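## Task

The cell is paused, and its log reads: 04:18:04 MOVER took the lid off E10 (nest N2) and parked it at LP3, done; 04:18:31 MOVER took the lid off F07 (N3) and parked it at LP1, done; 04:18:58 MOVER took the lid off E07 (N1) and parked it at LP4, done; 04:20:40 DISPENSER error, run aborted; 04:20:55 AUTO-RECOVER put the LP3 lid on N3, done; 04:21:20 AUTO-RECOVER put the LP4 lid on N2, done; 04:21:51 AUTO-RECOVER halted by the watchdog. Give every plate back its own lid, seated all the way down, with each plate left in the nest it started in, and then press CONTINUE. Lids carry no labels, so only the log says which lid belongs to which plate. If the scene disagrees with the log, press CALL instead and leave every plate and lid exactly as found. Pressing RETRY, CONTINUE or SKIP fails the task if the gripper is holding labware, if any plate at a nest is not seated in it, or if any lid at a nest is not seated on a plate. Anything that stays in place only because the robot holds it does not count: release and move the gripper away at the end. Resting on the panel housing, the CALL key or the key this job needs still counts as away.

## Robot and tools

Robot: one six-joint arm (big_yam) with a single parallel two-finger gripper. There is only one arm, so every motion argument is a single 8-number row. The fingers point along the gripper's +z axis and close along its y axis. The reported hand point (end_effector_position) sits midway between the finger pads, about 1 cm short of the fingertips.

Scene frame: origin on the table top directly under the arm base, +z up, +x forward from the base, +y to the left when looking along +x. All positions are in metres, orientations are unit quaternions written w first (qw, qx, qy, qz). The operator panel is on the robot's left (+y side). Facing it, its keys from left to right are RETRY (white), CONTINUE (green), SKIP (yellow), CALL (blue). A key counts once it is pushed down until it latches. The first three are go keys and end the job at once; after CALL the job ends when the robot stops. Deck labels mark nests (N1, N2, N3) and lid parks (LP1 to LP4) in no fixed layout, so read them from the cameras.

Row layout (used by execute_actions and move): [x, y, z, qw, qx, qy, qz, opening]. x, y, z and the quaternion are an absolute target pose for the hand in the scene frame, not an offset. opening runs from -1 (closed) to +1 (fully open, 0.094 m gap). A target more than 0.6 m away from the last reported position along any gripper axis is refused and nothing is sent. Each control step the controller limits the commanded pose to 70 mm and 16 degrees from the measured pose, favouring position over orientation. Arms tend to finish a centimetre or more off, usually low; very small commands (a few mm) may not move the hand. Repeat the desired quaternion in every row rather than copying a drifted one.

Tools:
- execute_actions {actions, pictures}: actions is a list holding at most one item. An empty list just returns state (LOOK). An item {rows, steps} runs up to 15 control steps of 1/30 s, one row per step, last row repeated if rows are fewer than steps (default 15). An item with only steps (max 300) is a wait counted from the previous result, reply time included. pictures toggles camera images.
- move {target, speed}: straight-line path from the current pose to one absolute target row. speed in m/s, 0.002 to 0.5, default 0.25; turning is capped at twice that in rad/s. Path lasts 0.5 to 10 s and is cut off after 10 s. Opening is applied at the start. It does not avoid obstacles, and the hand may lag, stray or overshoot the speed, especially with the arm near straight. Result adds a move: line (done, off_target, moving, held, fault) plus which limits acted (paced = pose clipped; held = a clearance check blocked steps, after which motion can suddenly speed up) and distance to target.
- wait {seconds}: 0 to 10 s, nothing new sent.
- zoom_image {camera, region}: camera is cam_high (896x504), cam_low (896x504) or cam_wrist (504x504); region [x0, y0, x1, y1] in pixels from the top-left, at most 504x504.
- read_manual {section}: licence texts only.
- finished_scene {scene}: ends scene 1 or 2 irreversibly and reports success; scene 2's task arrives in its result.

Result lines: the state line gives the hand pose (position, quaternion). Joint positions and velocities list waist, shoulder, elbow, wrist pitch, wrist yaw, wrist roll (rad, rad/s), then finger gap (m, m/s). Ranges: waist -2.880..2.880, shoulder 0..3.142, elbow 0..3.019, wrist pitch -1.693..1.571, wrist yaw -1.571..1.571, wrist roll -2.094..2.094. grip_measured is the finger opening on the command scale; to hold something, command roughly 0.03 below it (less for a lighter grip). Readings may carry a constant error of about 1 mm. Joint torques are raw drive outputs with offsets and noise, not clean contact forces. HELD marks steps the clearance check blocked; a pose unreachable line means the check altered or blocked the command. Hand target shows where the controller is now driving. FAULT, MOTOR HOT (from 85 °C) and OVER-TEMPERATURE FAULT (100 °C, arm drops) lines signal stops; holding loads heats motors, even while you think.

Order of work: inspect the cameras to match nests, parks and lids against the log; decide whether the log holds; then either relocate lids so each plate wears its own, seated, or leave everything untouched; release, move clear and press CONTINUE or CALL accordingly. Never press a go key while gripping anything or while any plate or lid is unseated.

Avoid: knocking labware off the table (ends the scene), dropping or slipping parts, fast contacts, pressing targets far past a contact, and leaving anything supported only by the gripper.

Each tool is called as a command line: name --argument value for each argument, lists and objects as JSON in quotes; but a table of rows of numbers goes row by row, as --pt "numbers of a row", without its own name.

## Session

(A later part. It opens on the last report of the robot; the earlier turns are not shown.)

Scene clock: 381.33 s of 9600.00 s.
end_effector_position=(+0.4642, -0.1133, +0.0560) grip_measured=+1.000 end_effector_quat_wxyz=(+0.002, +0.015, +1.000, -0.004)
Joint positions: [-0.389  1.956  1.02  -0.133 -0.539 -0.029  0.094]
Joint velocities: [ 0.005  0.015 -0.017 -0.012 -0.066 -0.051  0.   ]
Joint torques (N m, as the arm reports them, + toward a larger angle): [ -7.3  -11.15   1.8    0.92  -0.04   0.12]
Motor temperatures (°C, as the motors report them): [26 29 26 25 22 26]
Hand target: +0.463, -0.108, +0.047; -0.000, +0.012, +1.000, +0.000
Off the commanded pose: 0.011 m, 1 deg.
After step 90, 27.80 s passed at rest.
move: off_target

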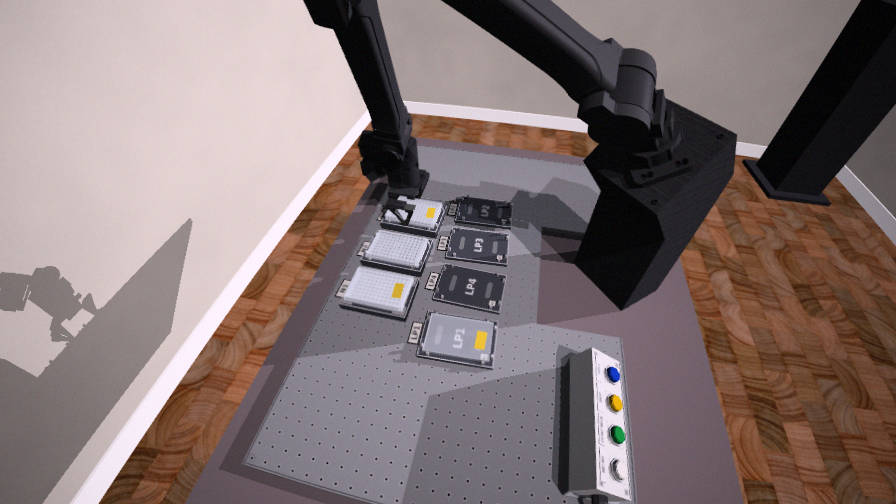

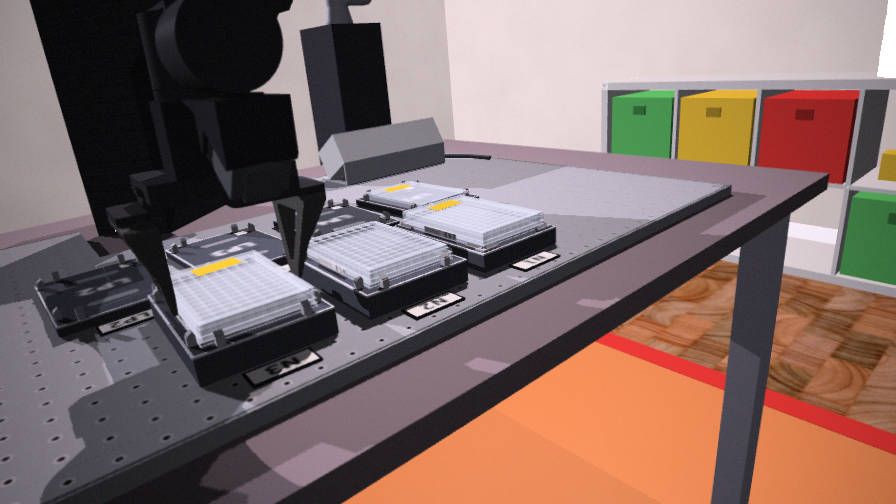

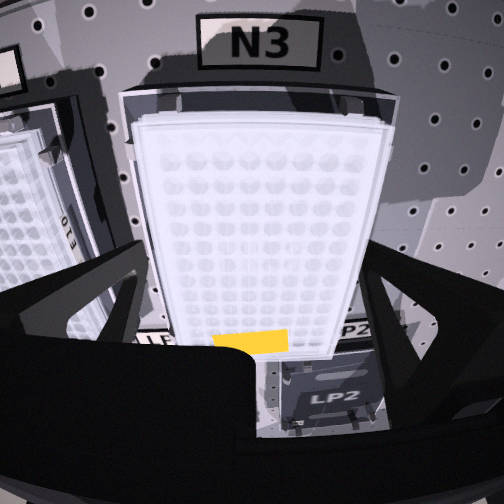

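execute_actions --actions '[{"rows": [[0.4635, -0.1085, 0.0465, 0, 0.022, 1, 0, 1],[0.4635, -0.1085, 0.0465, 0, 0.022, 1, 0, 1],[0.4635, -0.1085, 0.0465, 0, 0.022, 1, 0, 1],[0.4635, -0.1085, 0.0465, 0, 0.022, 1, 0, 1],[0.4635, -0.1085, 0.0465, 0, 0.022, 1, 0, 1],[0.4635, -0.1085, 0.0465, 0, 0.022, 1, 0, 1],[0.4635, -0.1085, 0.0465, 0, 0.022, 1, 0, 0.765]], "steps": 15}]'

Scene clock: 412.87 s of 9600.00 s.
end_effector_position=(+0.4642, -0.1148, +0.0561) grip_measured=+0.791 end_effector_quat_wxyz=(+0.002, +0.023, +1.000, -0.007)
Joint positions: [-0.39   1.956  1.02  -0.132 -0.532 -0.013  0.084]
Joint velocities: [ 0.005 -0.015  0.002 -0.007 -0.095 -0.007  0.001]
Joint torques (N m, as the arm reports them, + toward a larger angle): [ -6.84 -11.7    1.86   0.85  -0.3    0.2 ]
Motor temperatures (°C, as the motors report them): [26 30 26 26 22 26]
Hand target: +0.463, -0.108, +0.047; -0.000, +0.022, +1.000, -0.000
Off the commanded pose: 0.011 m, 1 deg.
Steps of this call (steps 1 to 90: nothing new was sent; then 28.03 s passed at rest; steps 91 to 105: all 15 steps of this action). Readings (end_effector_position):
91: (+0.4642, -0.1133, +0.0560)
92: (+0.4642, -0.1133, +0.0560)
94: (+0.4642, -0.1133, +0.0560)
98: (+0.4642, -0.1145, +0.0560)
105: the state above

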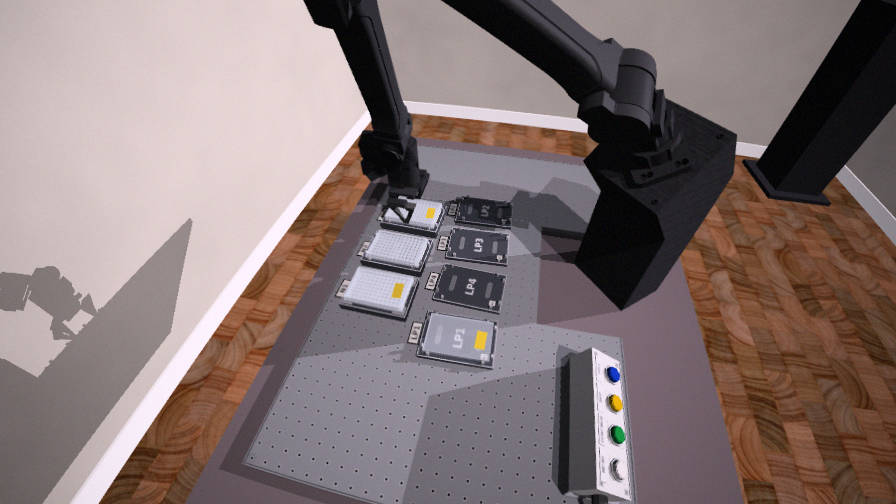

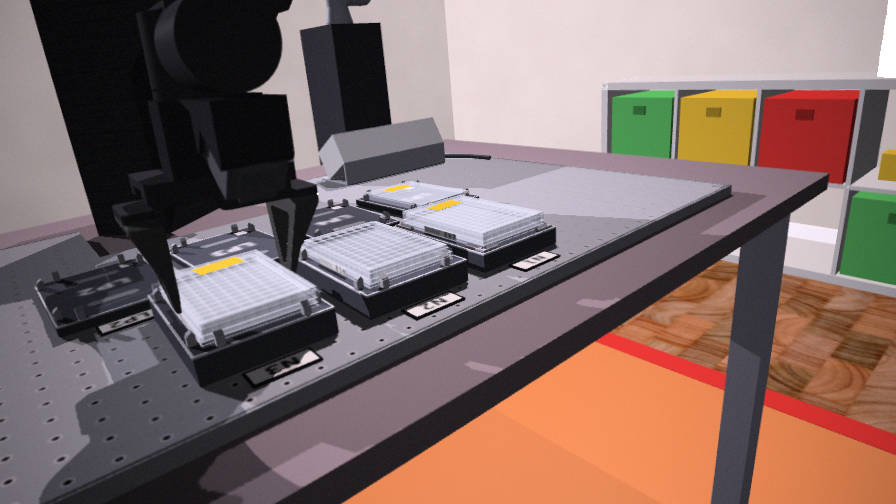

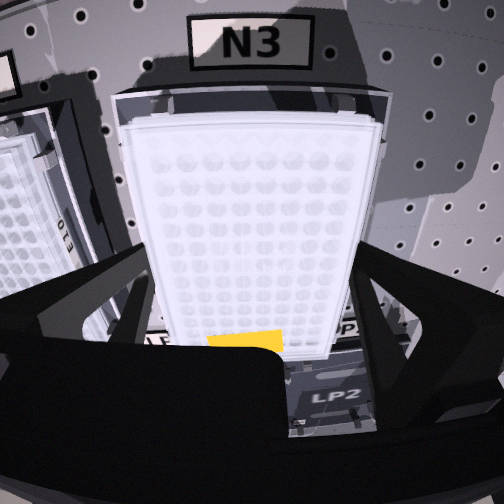

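move --target '[0.464, -0.121, 0.092, 0, 0.018, 1, 0, 0.765]' --speed 0.03

Scene clock: 434.17 s of 9600.00 s.
end_effector_position=(+0.4621, -0.1185, +0.0816) grip_measured=+0.791 end_effector_quat_wxyz=(-0.004, +0.018, +1.000, +0.002)
Joint positions: [-0.43   1.908  1.005 -0.201 -0.569 -0.072  0.084]
Joint velocities: [-0.015 -0.005 -0.002  0.002 -0.051 -0.022  0.001]
Joint torques (N m, as the arm reports them, + toward a larger angle): [ -9.   -15.38   0.98  -0.17  -0.17  -0.1 ]
Motor temperatures (°C, as the motors report them): [26 30 26 25 22 26]
Hand target: +0.464, -0.121, +0.092; -0.000, +0.018, +1.000, -0.000
Off the commanded pose: 0.011 m, 0 deg.
After step 90, 16.77 s passed at rest.
move: off_target

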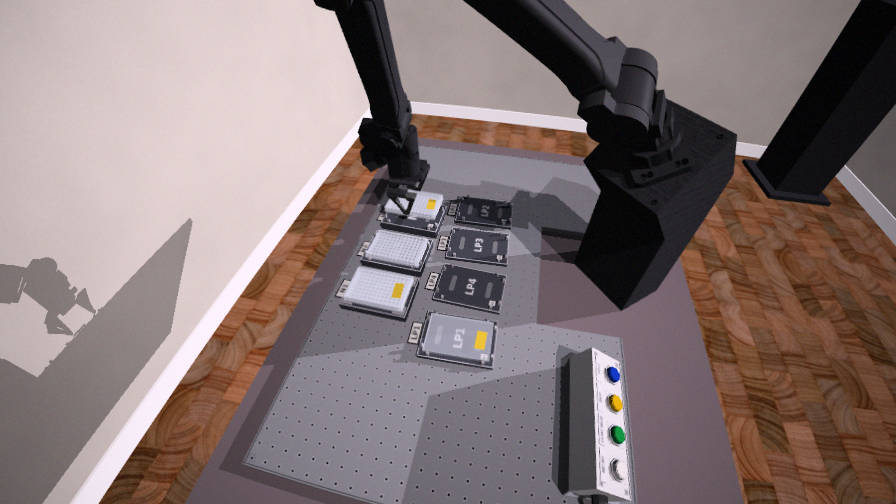

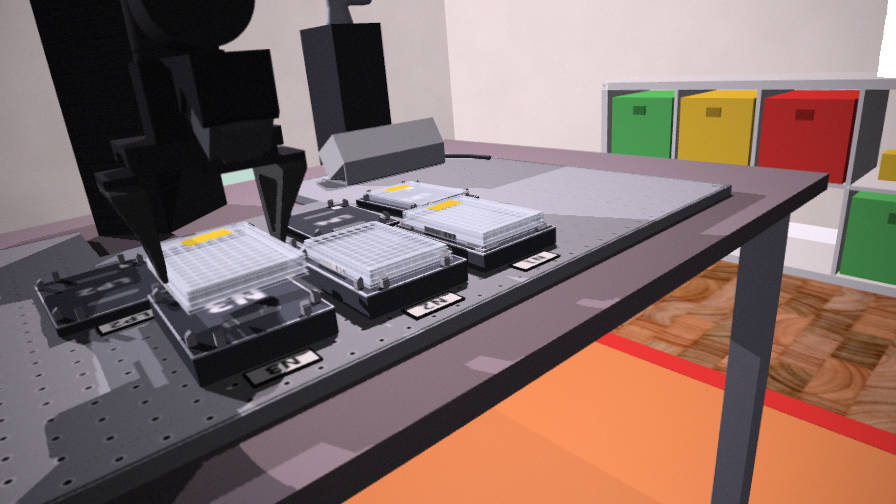

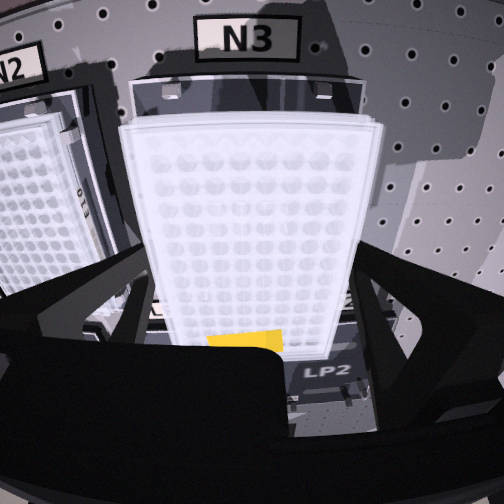

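move --target '[0.466, -0.110, 0.061, 0, 0.020, 1, 0, 0.765]' --speed 0.02

Scene clock: 448.00 s of 9600.00 s.
end_effector_position=(+0.4631, -0.1123, +0.0706) grip_measured=+0.791 end_effector_quat_wxyz=(-0.001, +0.022, +1.000, -0.002)
Joint positions: [-0.405  1.922  1.005 -0.166 -0.551 -0.032  0.084]
Joint velocities: [-0.005 -0.015 -0.012 -0.002  0.051 -0.007 -0.001]
Joint torques (N m, as the arm reports them, + toward a larger angle): [ -6.91 -10.94   2.84   1.1    0.07   0.16]
Motor temperatures (°C, as the motors report them): [26 30 26 25 22 26]
Hand target: +0.466, -0.110, +0.061; -0.000, +0.020, +1.000, +0.000
Off the commanded pose: 0.010 m, 0 deg.
After step 90, 9.40 s passed at rest.
move: done

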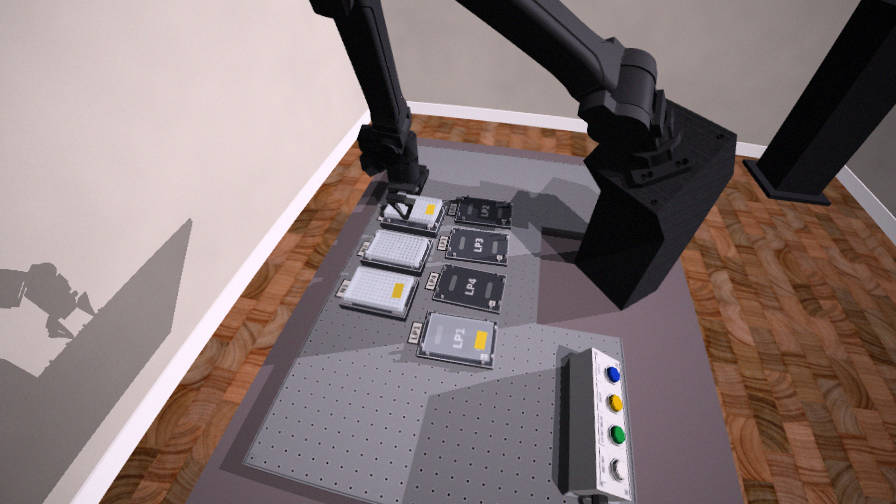

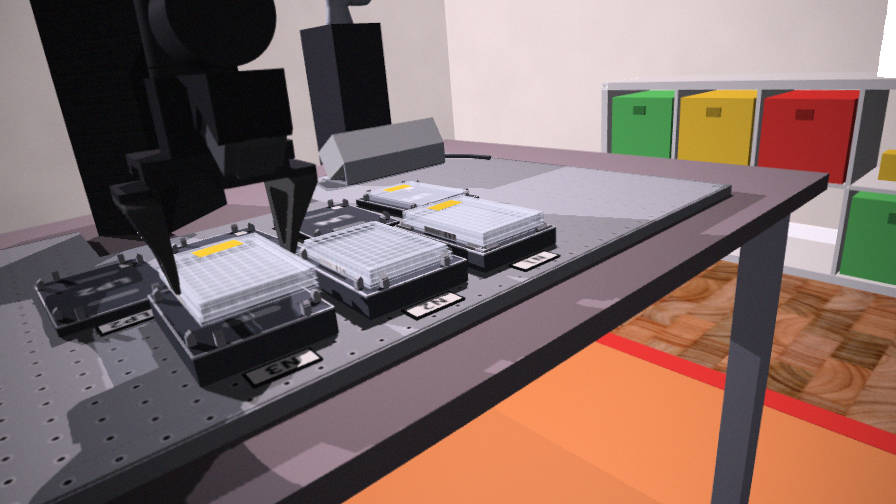

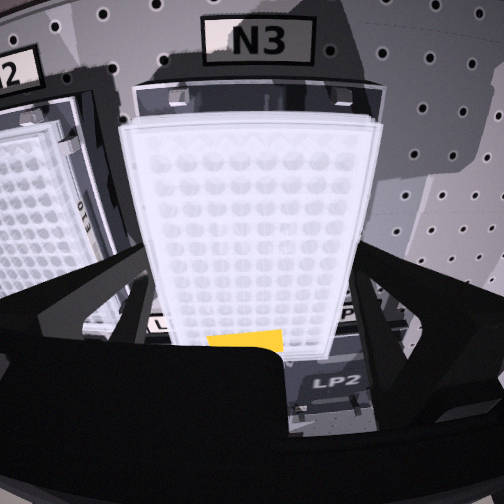

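move --target '[0.4665, -0.110, 0.056, 0, 0.020, 1, 0, 0.765]' --speed 0.01

Scene clock: 456.63 s of 9600.00 s.
end_effector_position=(+0.4646, -0.1125, +0.0661) grip_measured=+0.791 end_effector_quat_wxyz=(+0.000, +0.022, +1.000, -0.002)
Joint positions: [-0.4    1.933  1.013 -0.158 -0.547 -0.026  0.084]
Joint velocities: [ 0.005  0.005 -0.007  0.002  0.007  0.007 -0.   ]
Joint torques (N m, as the arm reports them, + toward a larger angle): [ -6.95 -10.75   2.89   0.76   0.05   0.11]
Motor temperatures (°C, as the motors report them): [26 30 26 25 22 26]
Hand target: +0.466, -0.110, +0.056; -0.000, +0.020, +1.000, +0.000
Off the commanded pose: 0.011 m, 0 deg.
After step 90, 3.90 s passed at rest.
move: off_target

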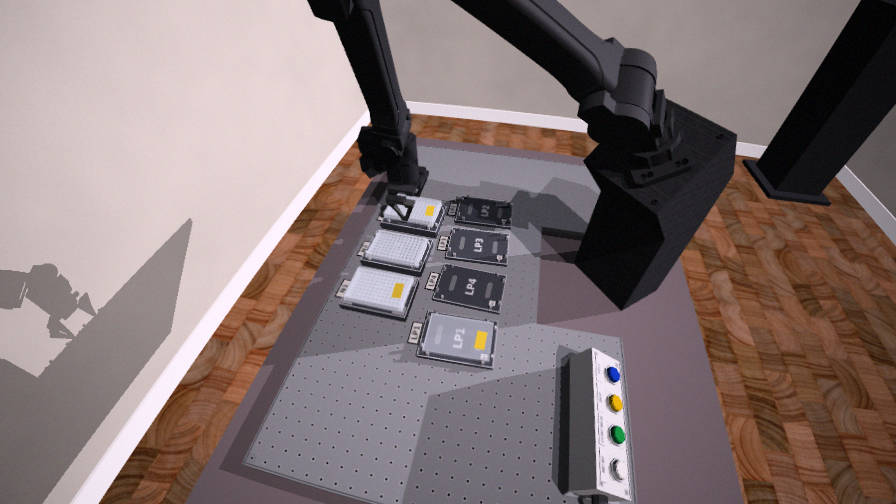

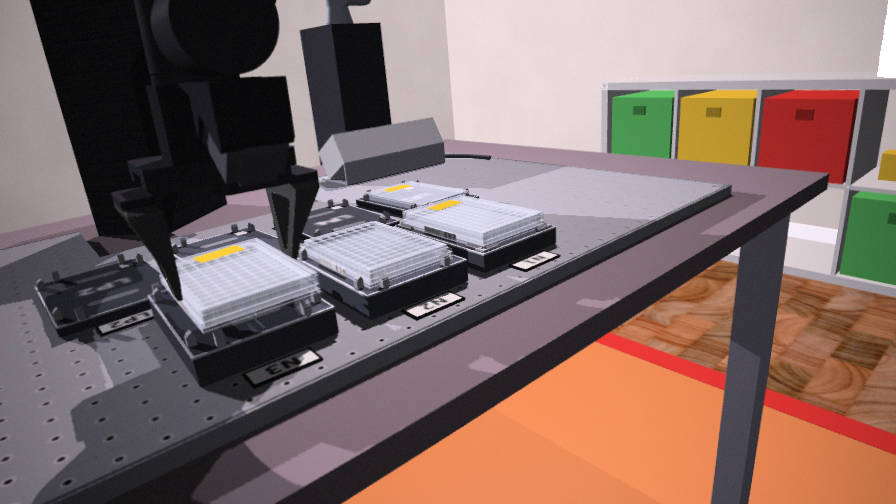

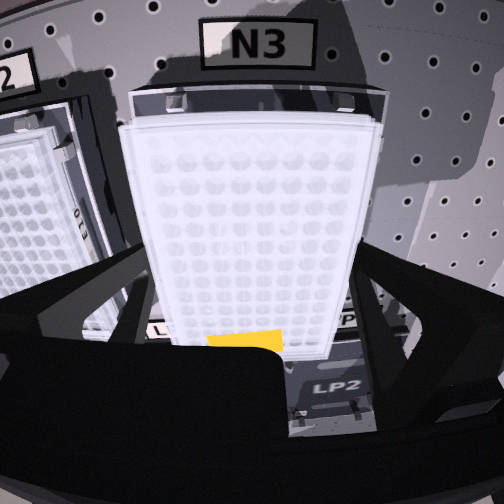

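move --target '[0.466, -0.1123, 0.052, 0, 0.020, 1, 0, 0.765]' --speed 0.01

Scene clock: 463.67 s of 9600.00 s.
end_effector_position=(+0.4641, -0.1132, +0.0648) grip_measured=+0.791 end_effector_quat_wxyz=(+0.001, +0.022, +1.000, -0.002)
Joint positions: [-0.4    1.936  1.013 -0.153 -0.547 -0.026  0.084]
Joint velocities: [-0.005 -0.005 -0.012 -0.002  0.037 -0.022 -0.002]
Joint torques (N m, as the arm reports them, + toward a larger angle): [ -6.74 -10.21   3.33   1.04   0.08   0.18]
Motor temperatures (°C, as the motors report them): [26 30 26 25 22 26]
Hand target: +0.466, -0.112, +0.052; -0.000, +0.020, +1.000, +0.000
Off the commanded pose: 0.013 m, 0 deg.
After step 90, 2.40 s passed at rest.
move: off_target

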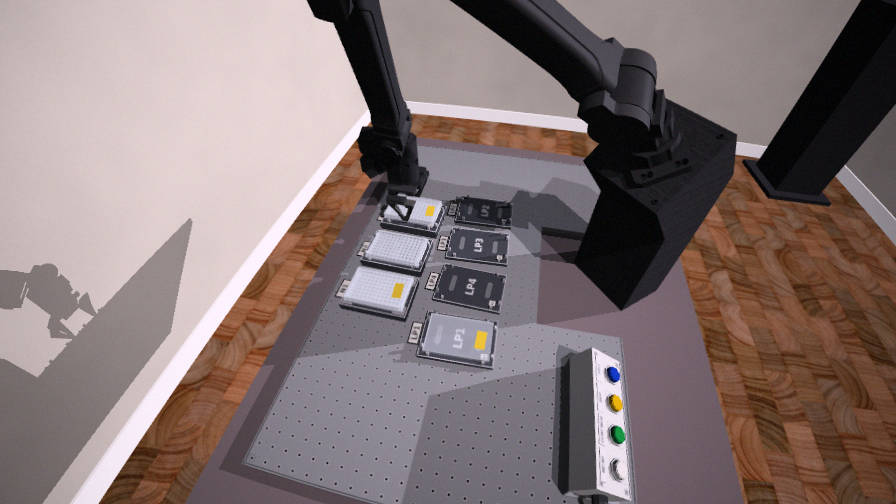

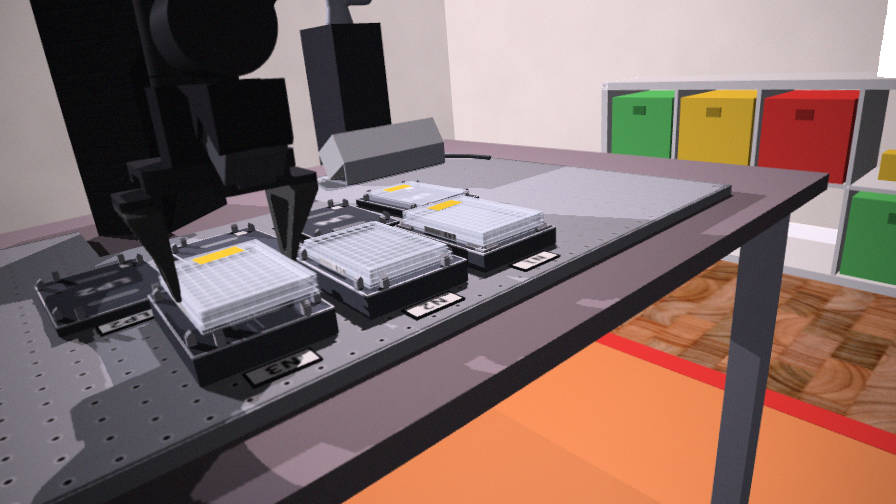

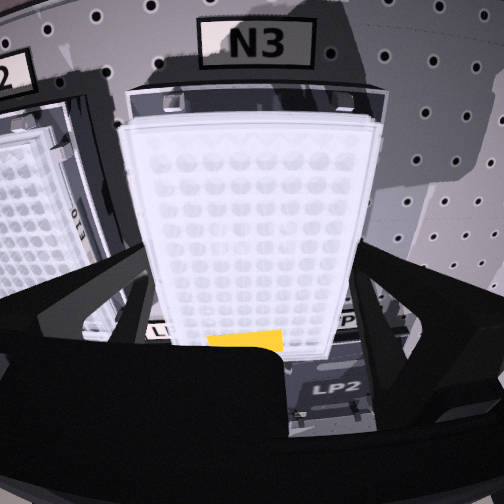

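move --target '[0.464, -0.121, 0.084, 0, 0.020, 1, 0, 0.765]' --speed 0.02

move --target '[0.466, -0.1125, 0.058, 0, 0.020, 1, 0, 0.765]' --speed 0.015

Scene clock: 473.50 s of 9600.00 s.
end_effector_position=(+0.4623, -0.1182, +0.0733) grip_measured=+0.791 end_effector_quat_wxyz=(-0.003, +0.020, +1.000, +0.002)
Joint positions: [-0.42   1.927  1.013 -0.184 -0.565 -0.058  0.084]
Joint velocities: [-0.024 -0.005 -0.007  0.007  0.037 -0.051  0.   ]
Joint torques (N m, as the arm reports them, + toward a larger angle): [ -9.03 -14.86   0.82  -0.24  -0.13  -0.14]
Motor temperatures (°C, as the motors report them): [26 30 26 26 22 26]
Hand target: +0.464, -0.121, +0.084; +0.000, +0.020, +1.000, -0.000
Off the commanded pose: 0.011 m, 0 deg.
After step 90, 5.50 s passed at rest.
move: off_target

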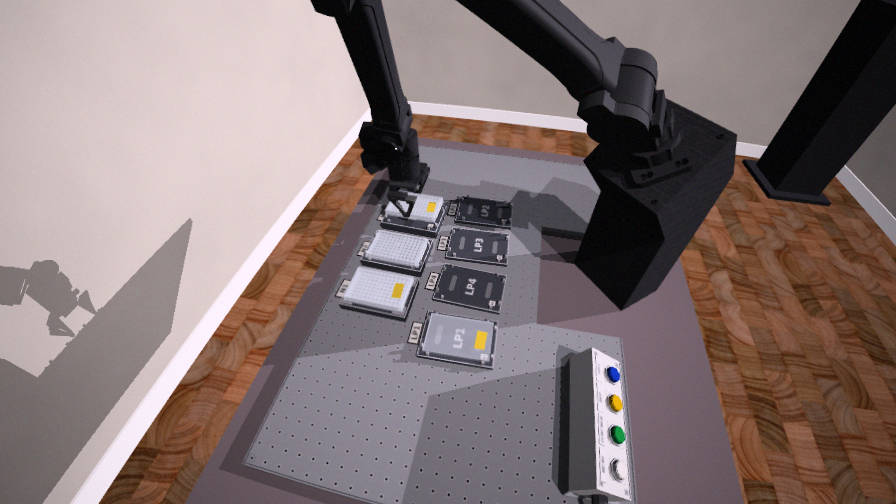

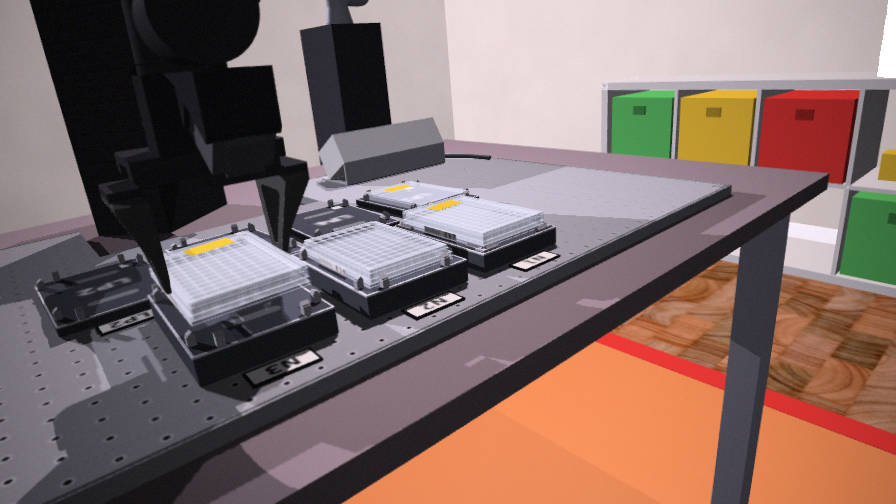

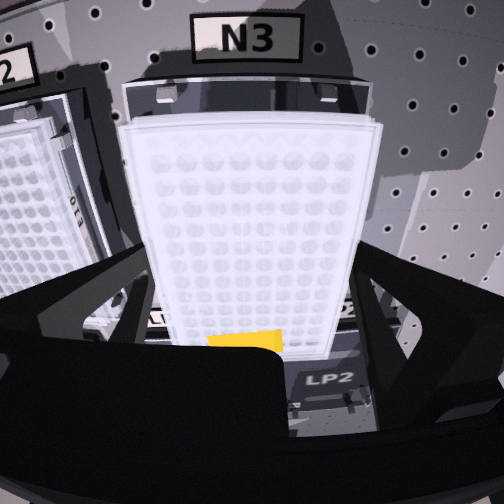

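Scene clock: 474.90 s of 9600.00 s.
end_effector_position=(+0.4643, -0.1148, +0.0679) grip_measured=+0.791 end_effector_quat_wxyz=(+0.000, +0.022, +1.000, -0.002)
Joint positions: [-0.406  1.932  1.013 -0.162 -0.551 -0.034  0.084]
Joint velocities: [ 0.005  0.015 -0.022 -0.007  0.037 -0.081  0.001]
Joint torques (N m, as the arm reports them, + toward a larger angle): [ -6.63 -10.76   2.72   0.96   0.09   0.2 ]
Motor temperatures (°C, as the motors report them): [26 30 26 26 22 26]
Hand target: +0.466, -0.112, +0.058; -0.000, +0.020, +1.000, +0.000
Off the commanded pose: 0.010 m, 0 deg.
move: done

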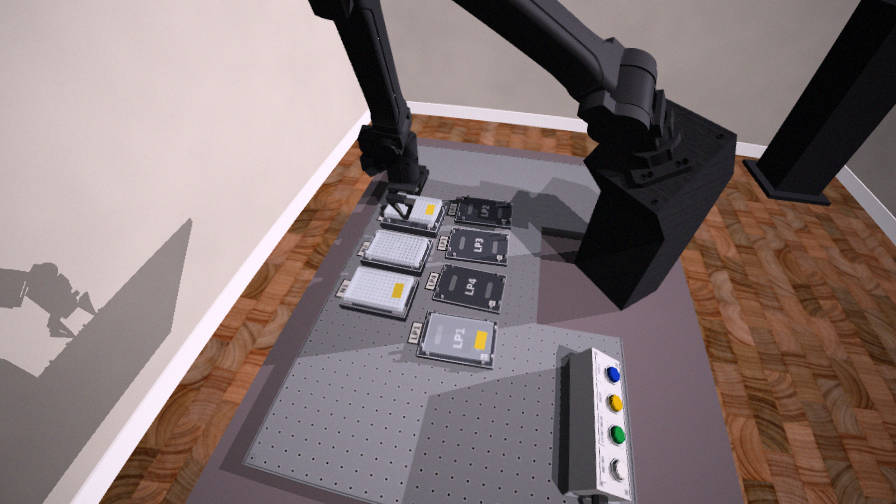

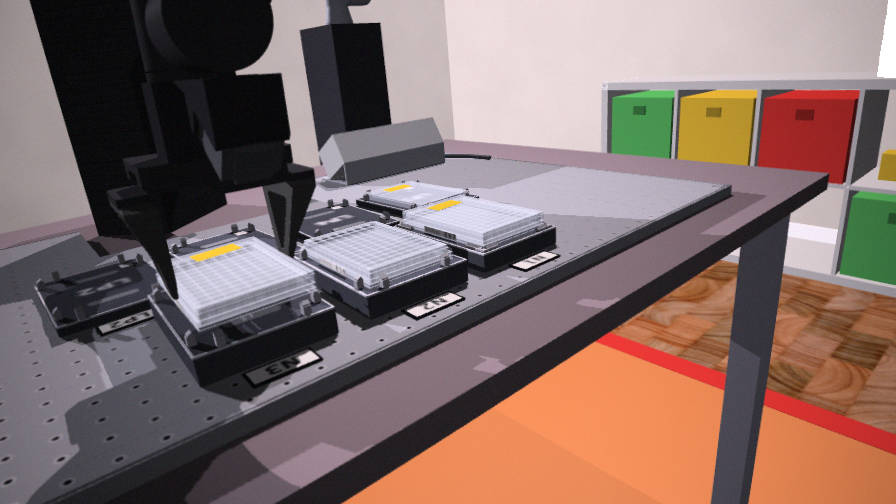

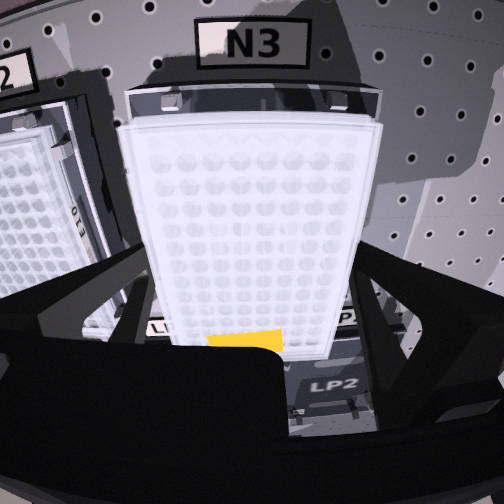

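move --target '[0.466, -0.113, 0.047, 0, 0.020, 1, 0, 0.765]' --speed 0.012

Scene clock: 485.80 s of 9600.00 s.
end_effector_position=(+0.4644, -0.1157, +0.0573) grip_measured=+0.791 end_effector_quat_wxyz=(+0.000, +0.022, +1.000, -0.002)
Joint positions: [-0.396  1.958  1.024 -0.142 -0.546 -0.022  0.084]
Joint velocities: [ 0.015 -0.005  0.012 -0.002 -0.007  0.051  0.   ]
Joint torques (N m, as the arm reports them, + toward a larger angle): [ -6.78 -10.38   2.78   0.83   0.04   0.17]
Motor temperatures (°C, as the motors report them): [26 30 26 26 22 26]
Hand target: +0.466, -0.113, +0.047; -0.000, +0.020, +1.000, +0.000
Off the commanded pose: 0.011 m, 0 deg.
After step 90, 5.93 s passed at rest.
move: off_target

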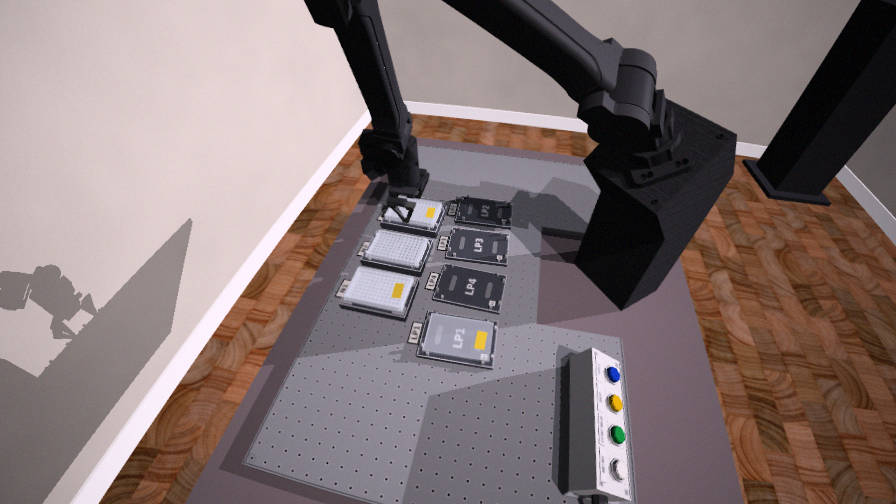

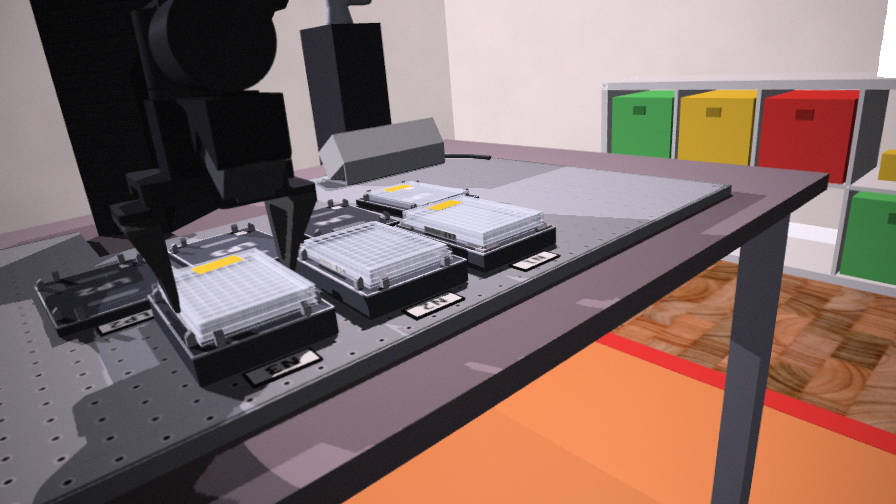

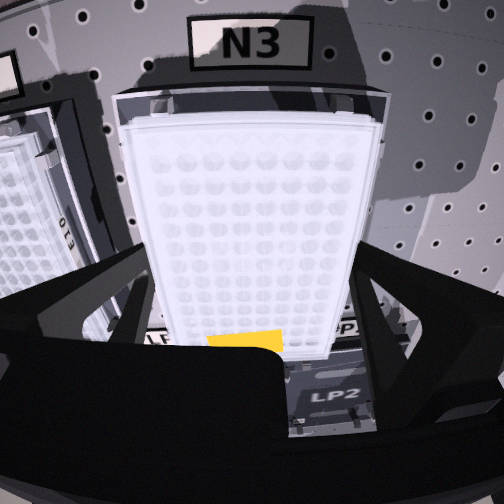

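execute_actions --actions '[{"rows": [[0.466, -0.113, 0.047, 0, 0.020, 1, 0, 1]], "steps": 12}]'

zoom_image --camera "cam_low" --region '[120, 230, 340, 370]'

Scene clock: 495.33 s of 9600.00 s.
end_effector_position=(+0.4644, -0.1157, +0.0573) grip_measured=+1.000 end_effector_quat_wxyz=(+0.000, +0.023, +1.000, -0.002)
Joint positions: [-0.396  1.958  1.024 -0.142 -0.546 -0.021  0.094]
Joint velocities: [-0.005 -0.005 -0.017  0.002  0.022 -0.037  0.   ]
Joint torques (N m, as the arm reports them, + toward a larger angle): [ -7.1  -11.23   2.61   0.84   0.13   0.12]
Motor temperatures (°C, as the motors report them): [26 30 26 26 22 26]
Hand target: +0.466, -0.113, +0.047; -0.000, +0.020, +1.000, +0.000
Off the commanded pose: 0.011 m, 0 deg.
Steps of this call (steps 1 to 90: nothing new was sent; then 6.13 s passed at rest; steps 91 to 102: all 12 steps of this action). Readings (end_effector_position):
91: (+0.4644, -0.1157, +0.0573)
92: (+0.4644, -0.1157, +0.0573)
94: (+0.4644, -0.1157, +0.0573)
98: (+0.4644, -0.1157, +0.0573)
102: the state above

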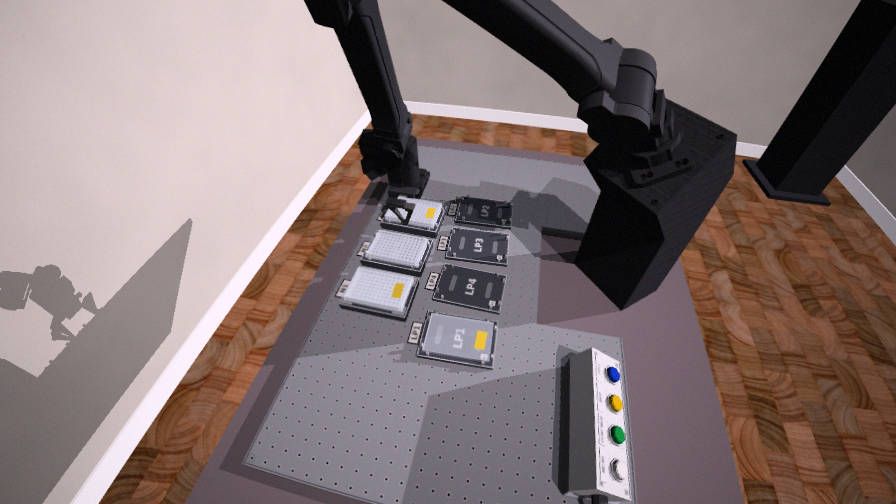

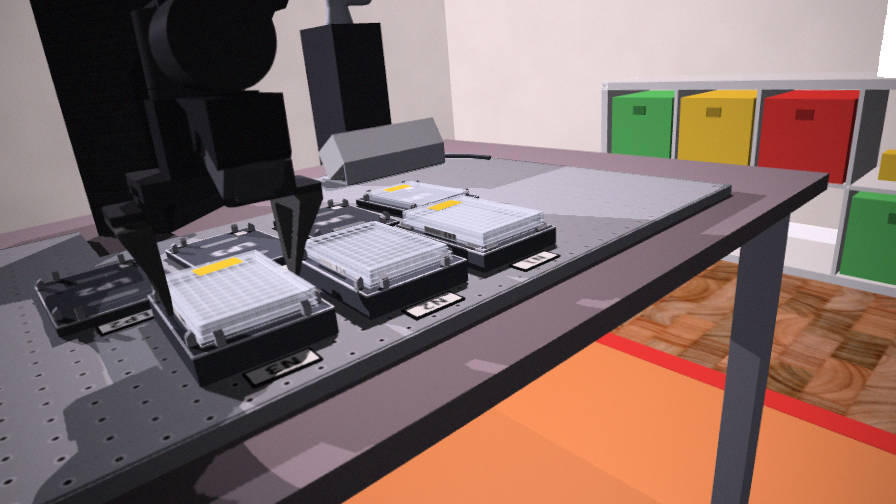

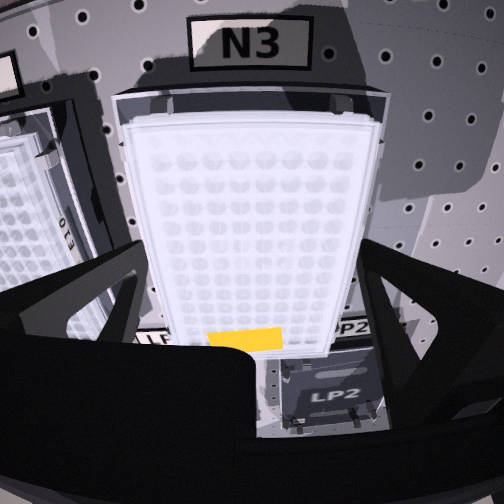

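Region (120, 230, 340, 370) of cam_low's 896x504 image, scaled by 2.291, with more detail than that image has; it fills the top 321 rows of this view, and the rest is white.

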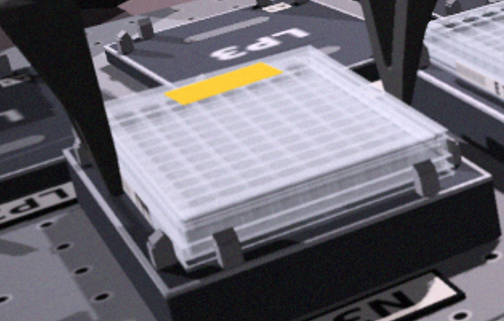

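move --target '[0.466, -0.1177, 0.070, 0, 0.018, 1, 0, 1]' --speed 0.015

zoom_image --camera "cam_low" --region '[120, 230, 340, 370]'

Scene clock: 513.43 s of 9600.00 s.
end_effector_position=(+0.4629, -0.1147, +0.0597) grip_measured=+1.000 end_effector_quat_wxyz=(-0.004, +0.018, +1.000, +0.002)
Joint positions: [-0.399  1.953  1.024 -0.159 -0.555 -0.04   0.094]
Joint velocities: [-0.015 -0.015 -0.022  0.017  0.007  0.022  0.   ]
Joint torques (N m, as the arm reports them, + toward a larger angle): [ -8.06 -14.97   0.76  -0.16  -0.16  -0.08]
Motor temperatures (°C, as the motors report them): [27 30 26 26 22 26]
Hand target: +0.466, -0.118, +0.070; +0.000, +0.018, +1.000, -0.000
Off the commanded pose: 0.011 m, 1 deg.
After step 90, 13.90 s passed at rest.
move: off_target

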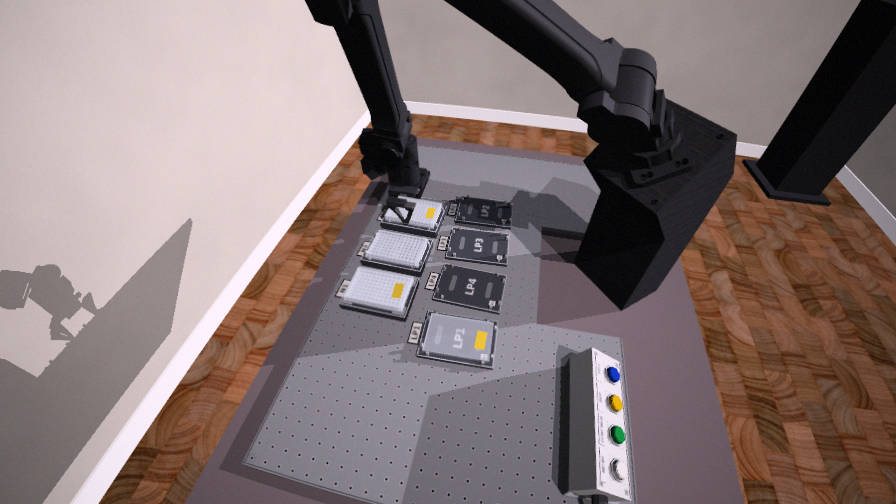

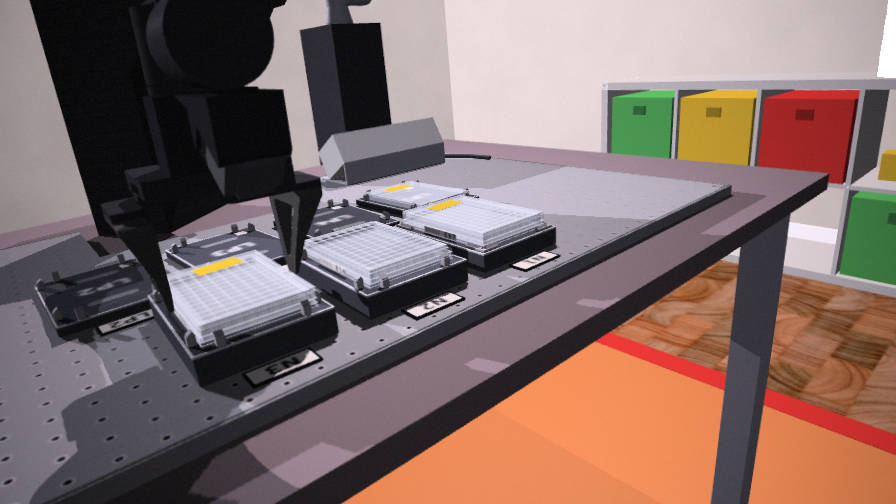

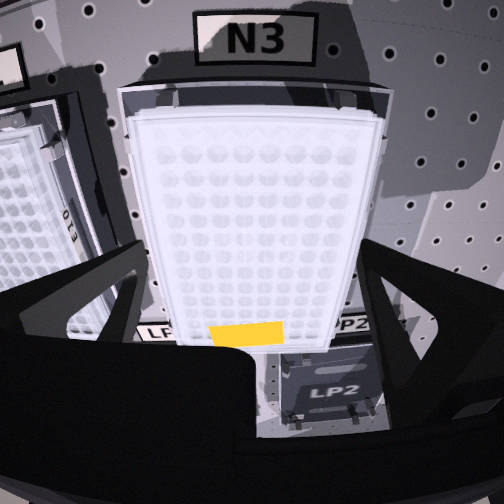

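Region (120, 230, 340, 370) of cam_low's 896x504 image, scaled by 2.291, with more detail than that image has; it fills the top 321 rows of this view, and the rest is white.

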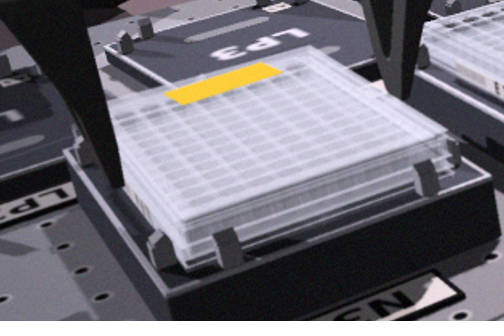

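execute_actions --actions '[{"rows": [[0.466, -0.1177, 0.070, 0, 0.018, 1, 0, 0.765]], "steps": 12}]'

Scene clock: 540.57 s of 9600.00 s.
end_effector_position=(+0.4629, -0.1153, +0.0600) grip_measured=+0.786 end_effector_quat_wxyz=(-0.004, +0.018, +1.000, +0.002)
Joint positions: [-0.401  1.953  1.024 -0.159 -0.555 -0.041  0.084]
Joint velocities: [ 0.015 -0.005 -0.002  0.002  0.139  0.022 -0.   ]
Joint torques (N m, as the arm reports them, + toward a larger angle): [ -8.45 -13.96   0.74   0.04  -0.14  -0.11]
Motor temperatures (°C, as the motors report them): [27 30 26 25 22 26]
Hand target: +0.466, -0.118, +0.070; +0.000, +0.018, +1.000, -0.000
Off the commanded pose: 0.011 m, 0 deg.
Steps of this call (steps 1 to 90: nothing new was sent; then 23.73 s passed at rest; steps 91 to 102: all 12 steps of this action). Readings (end_effector_position):
91: (+0.4628, -0.1147, +0.0597)
92: (+0.4628, -0.1151, +0.0598)
94: (+0.4629, -0.1154, +0.0600)
98: (+0.4629, -0.1153, +0.0600)
102: the state above

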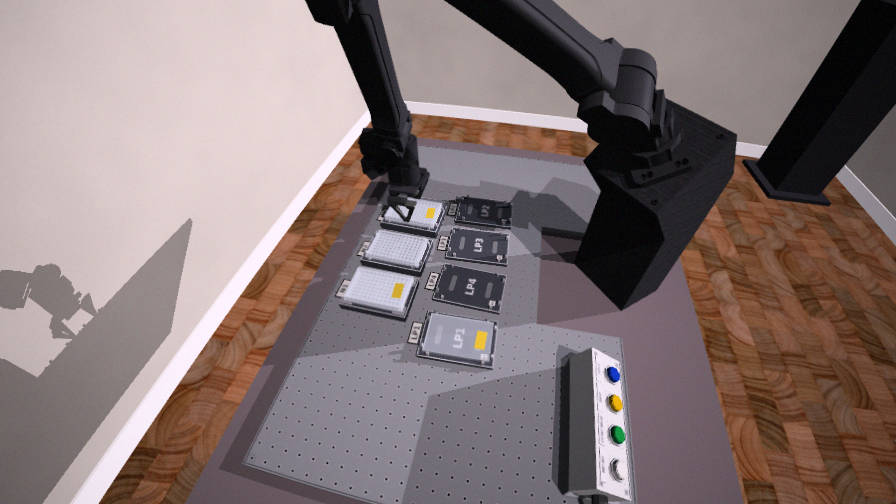

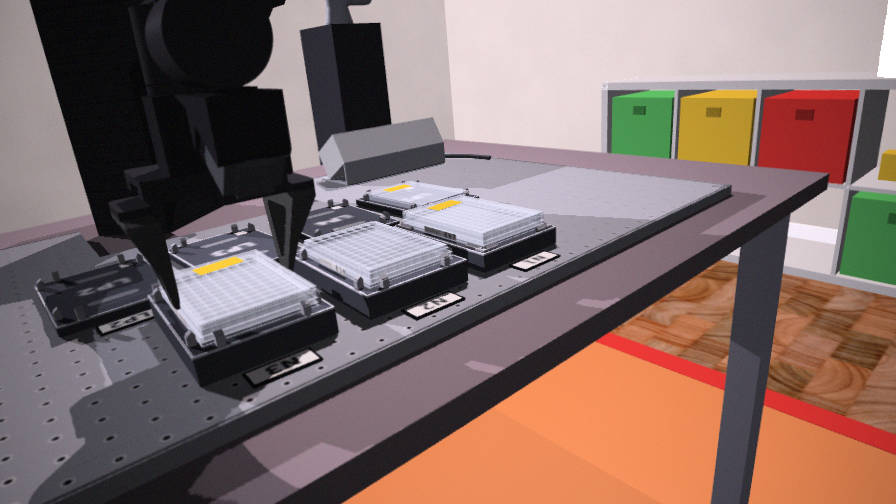

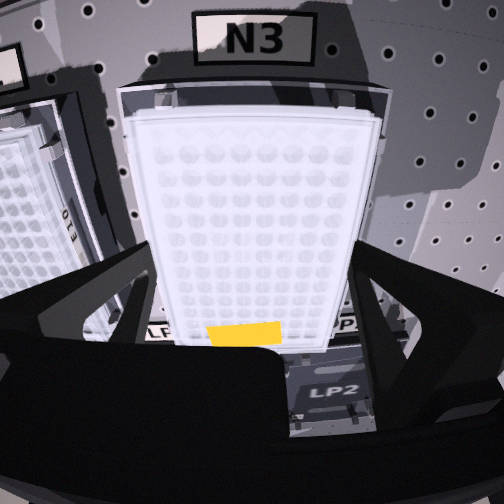

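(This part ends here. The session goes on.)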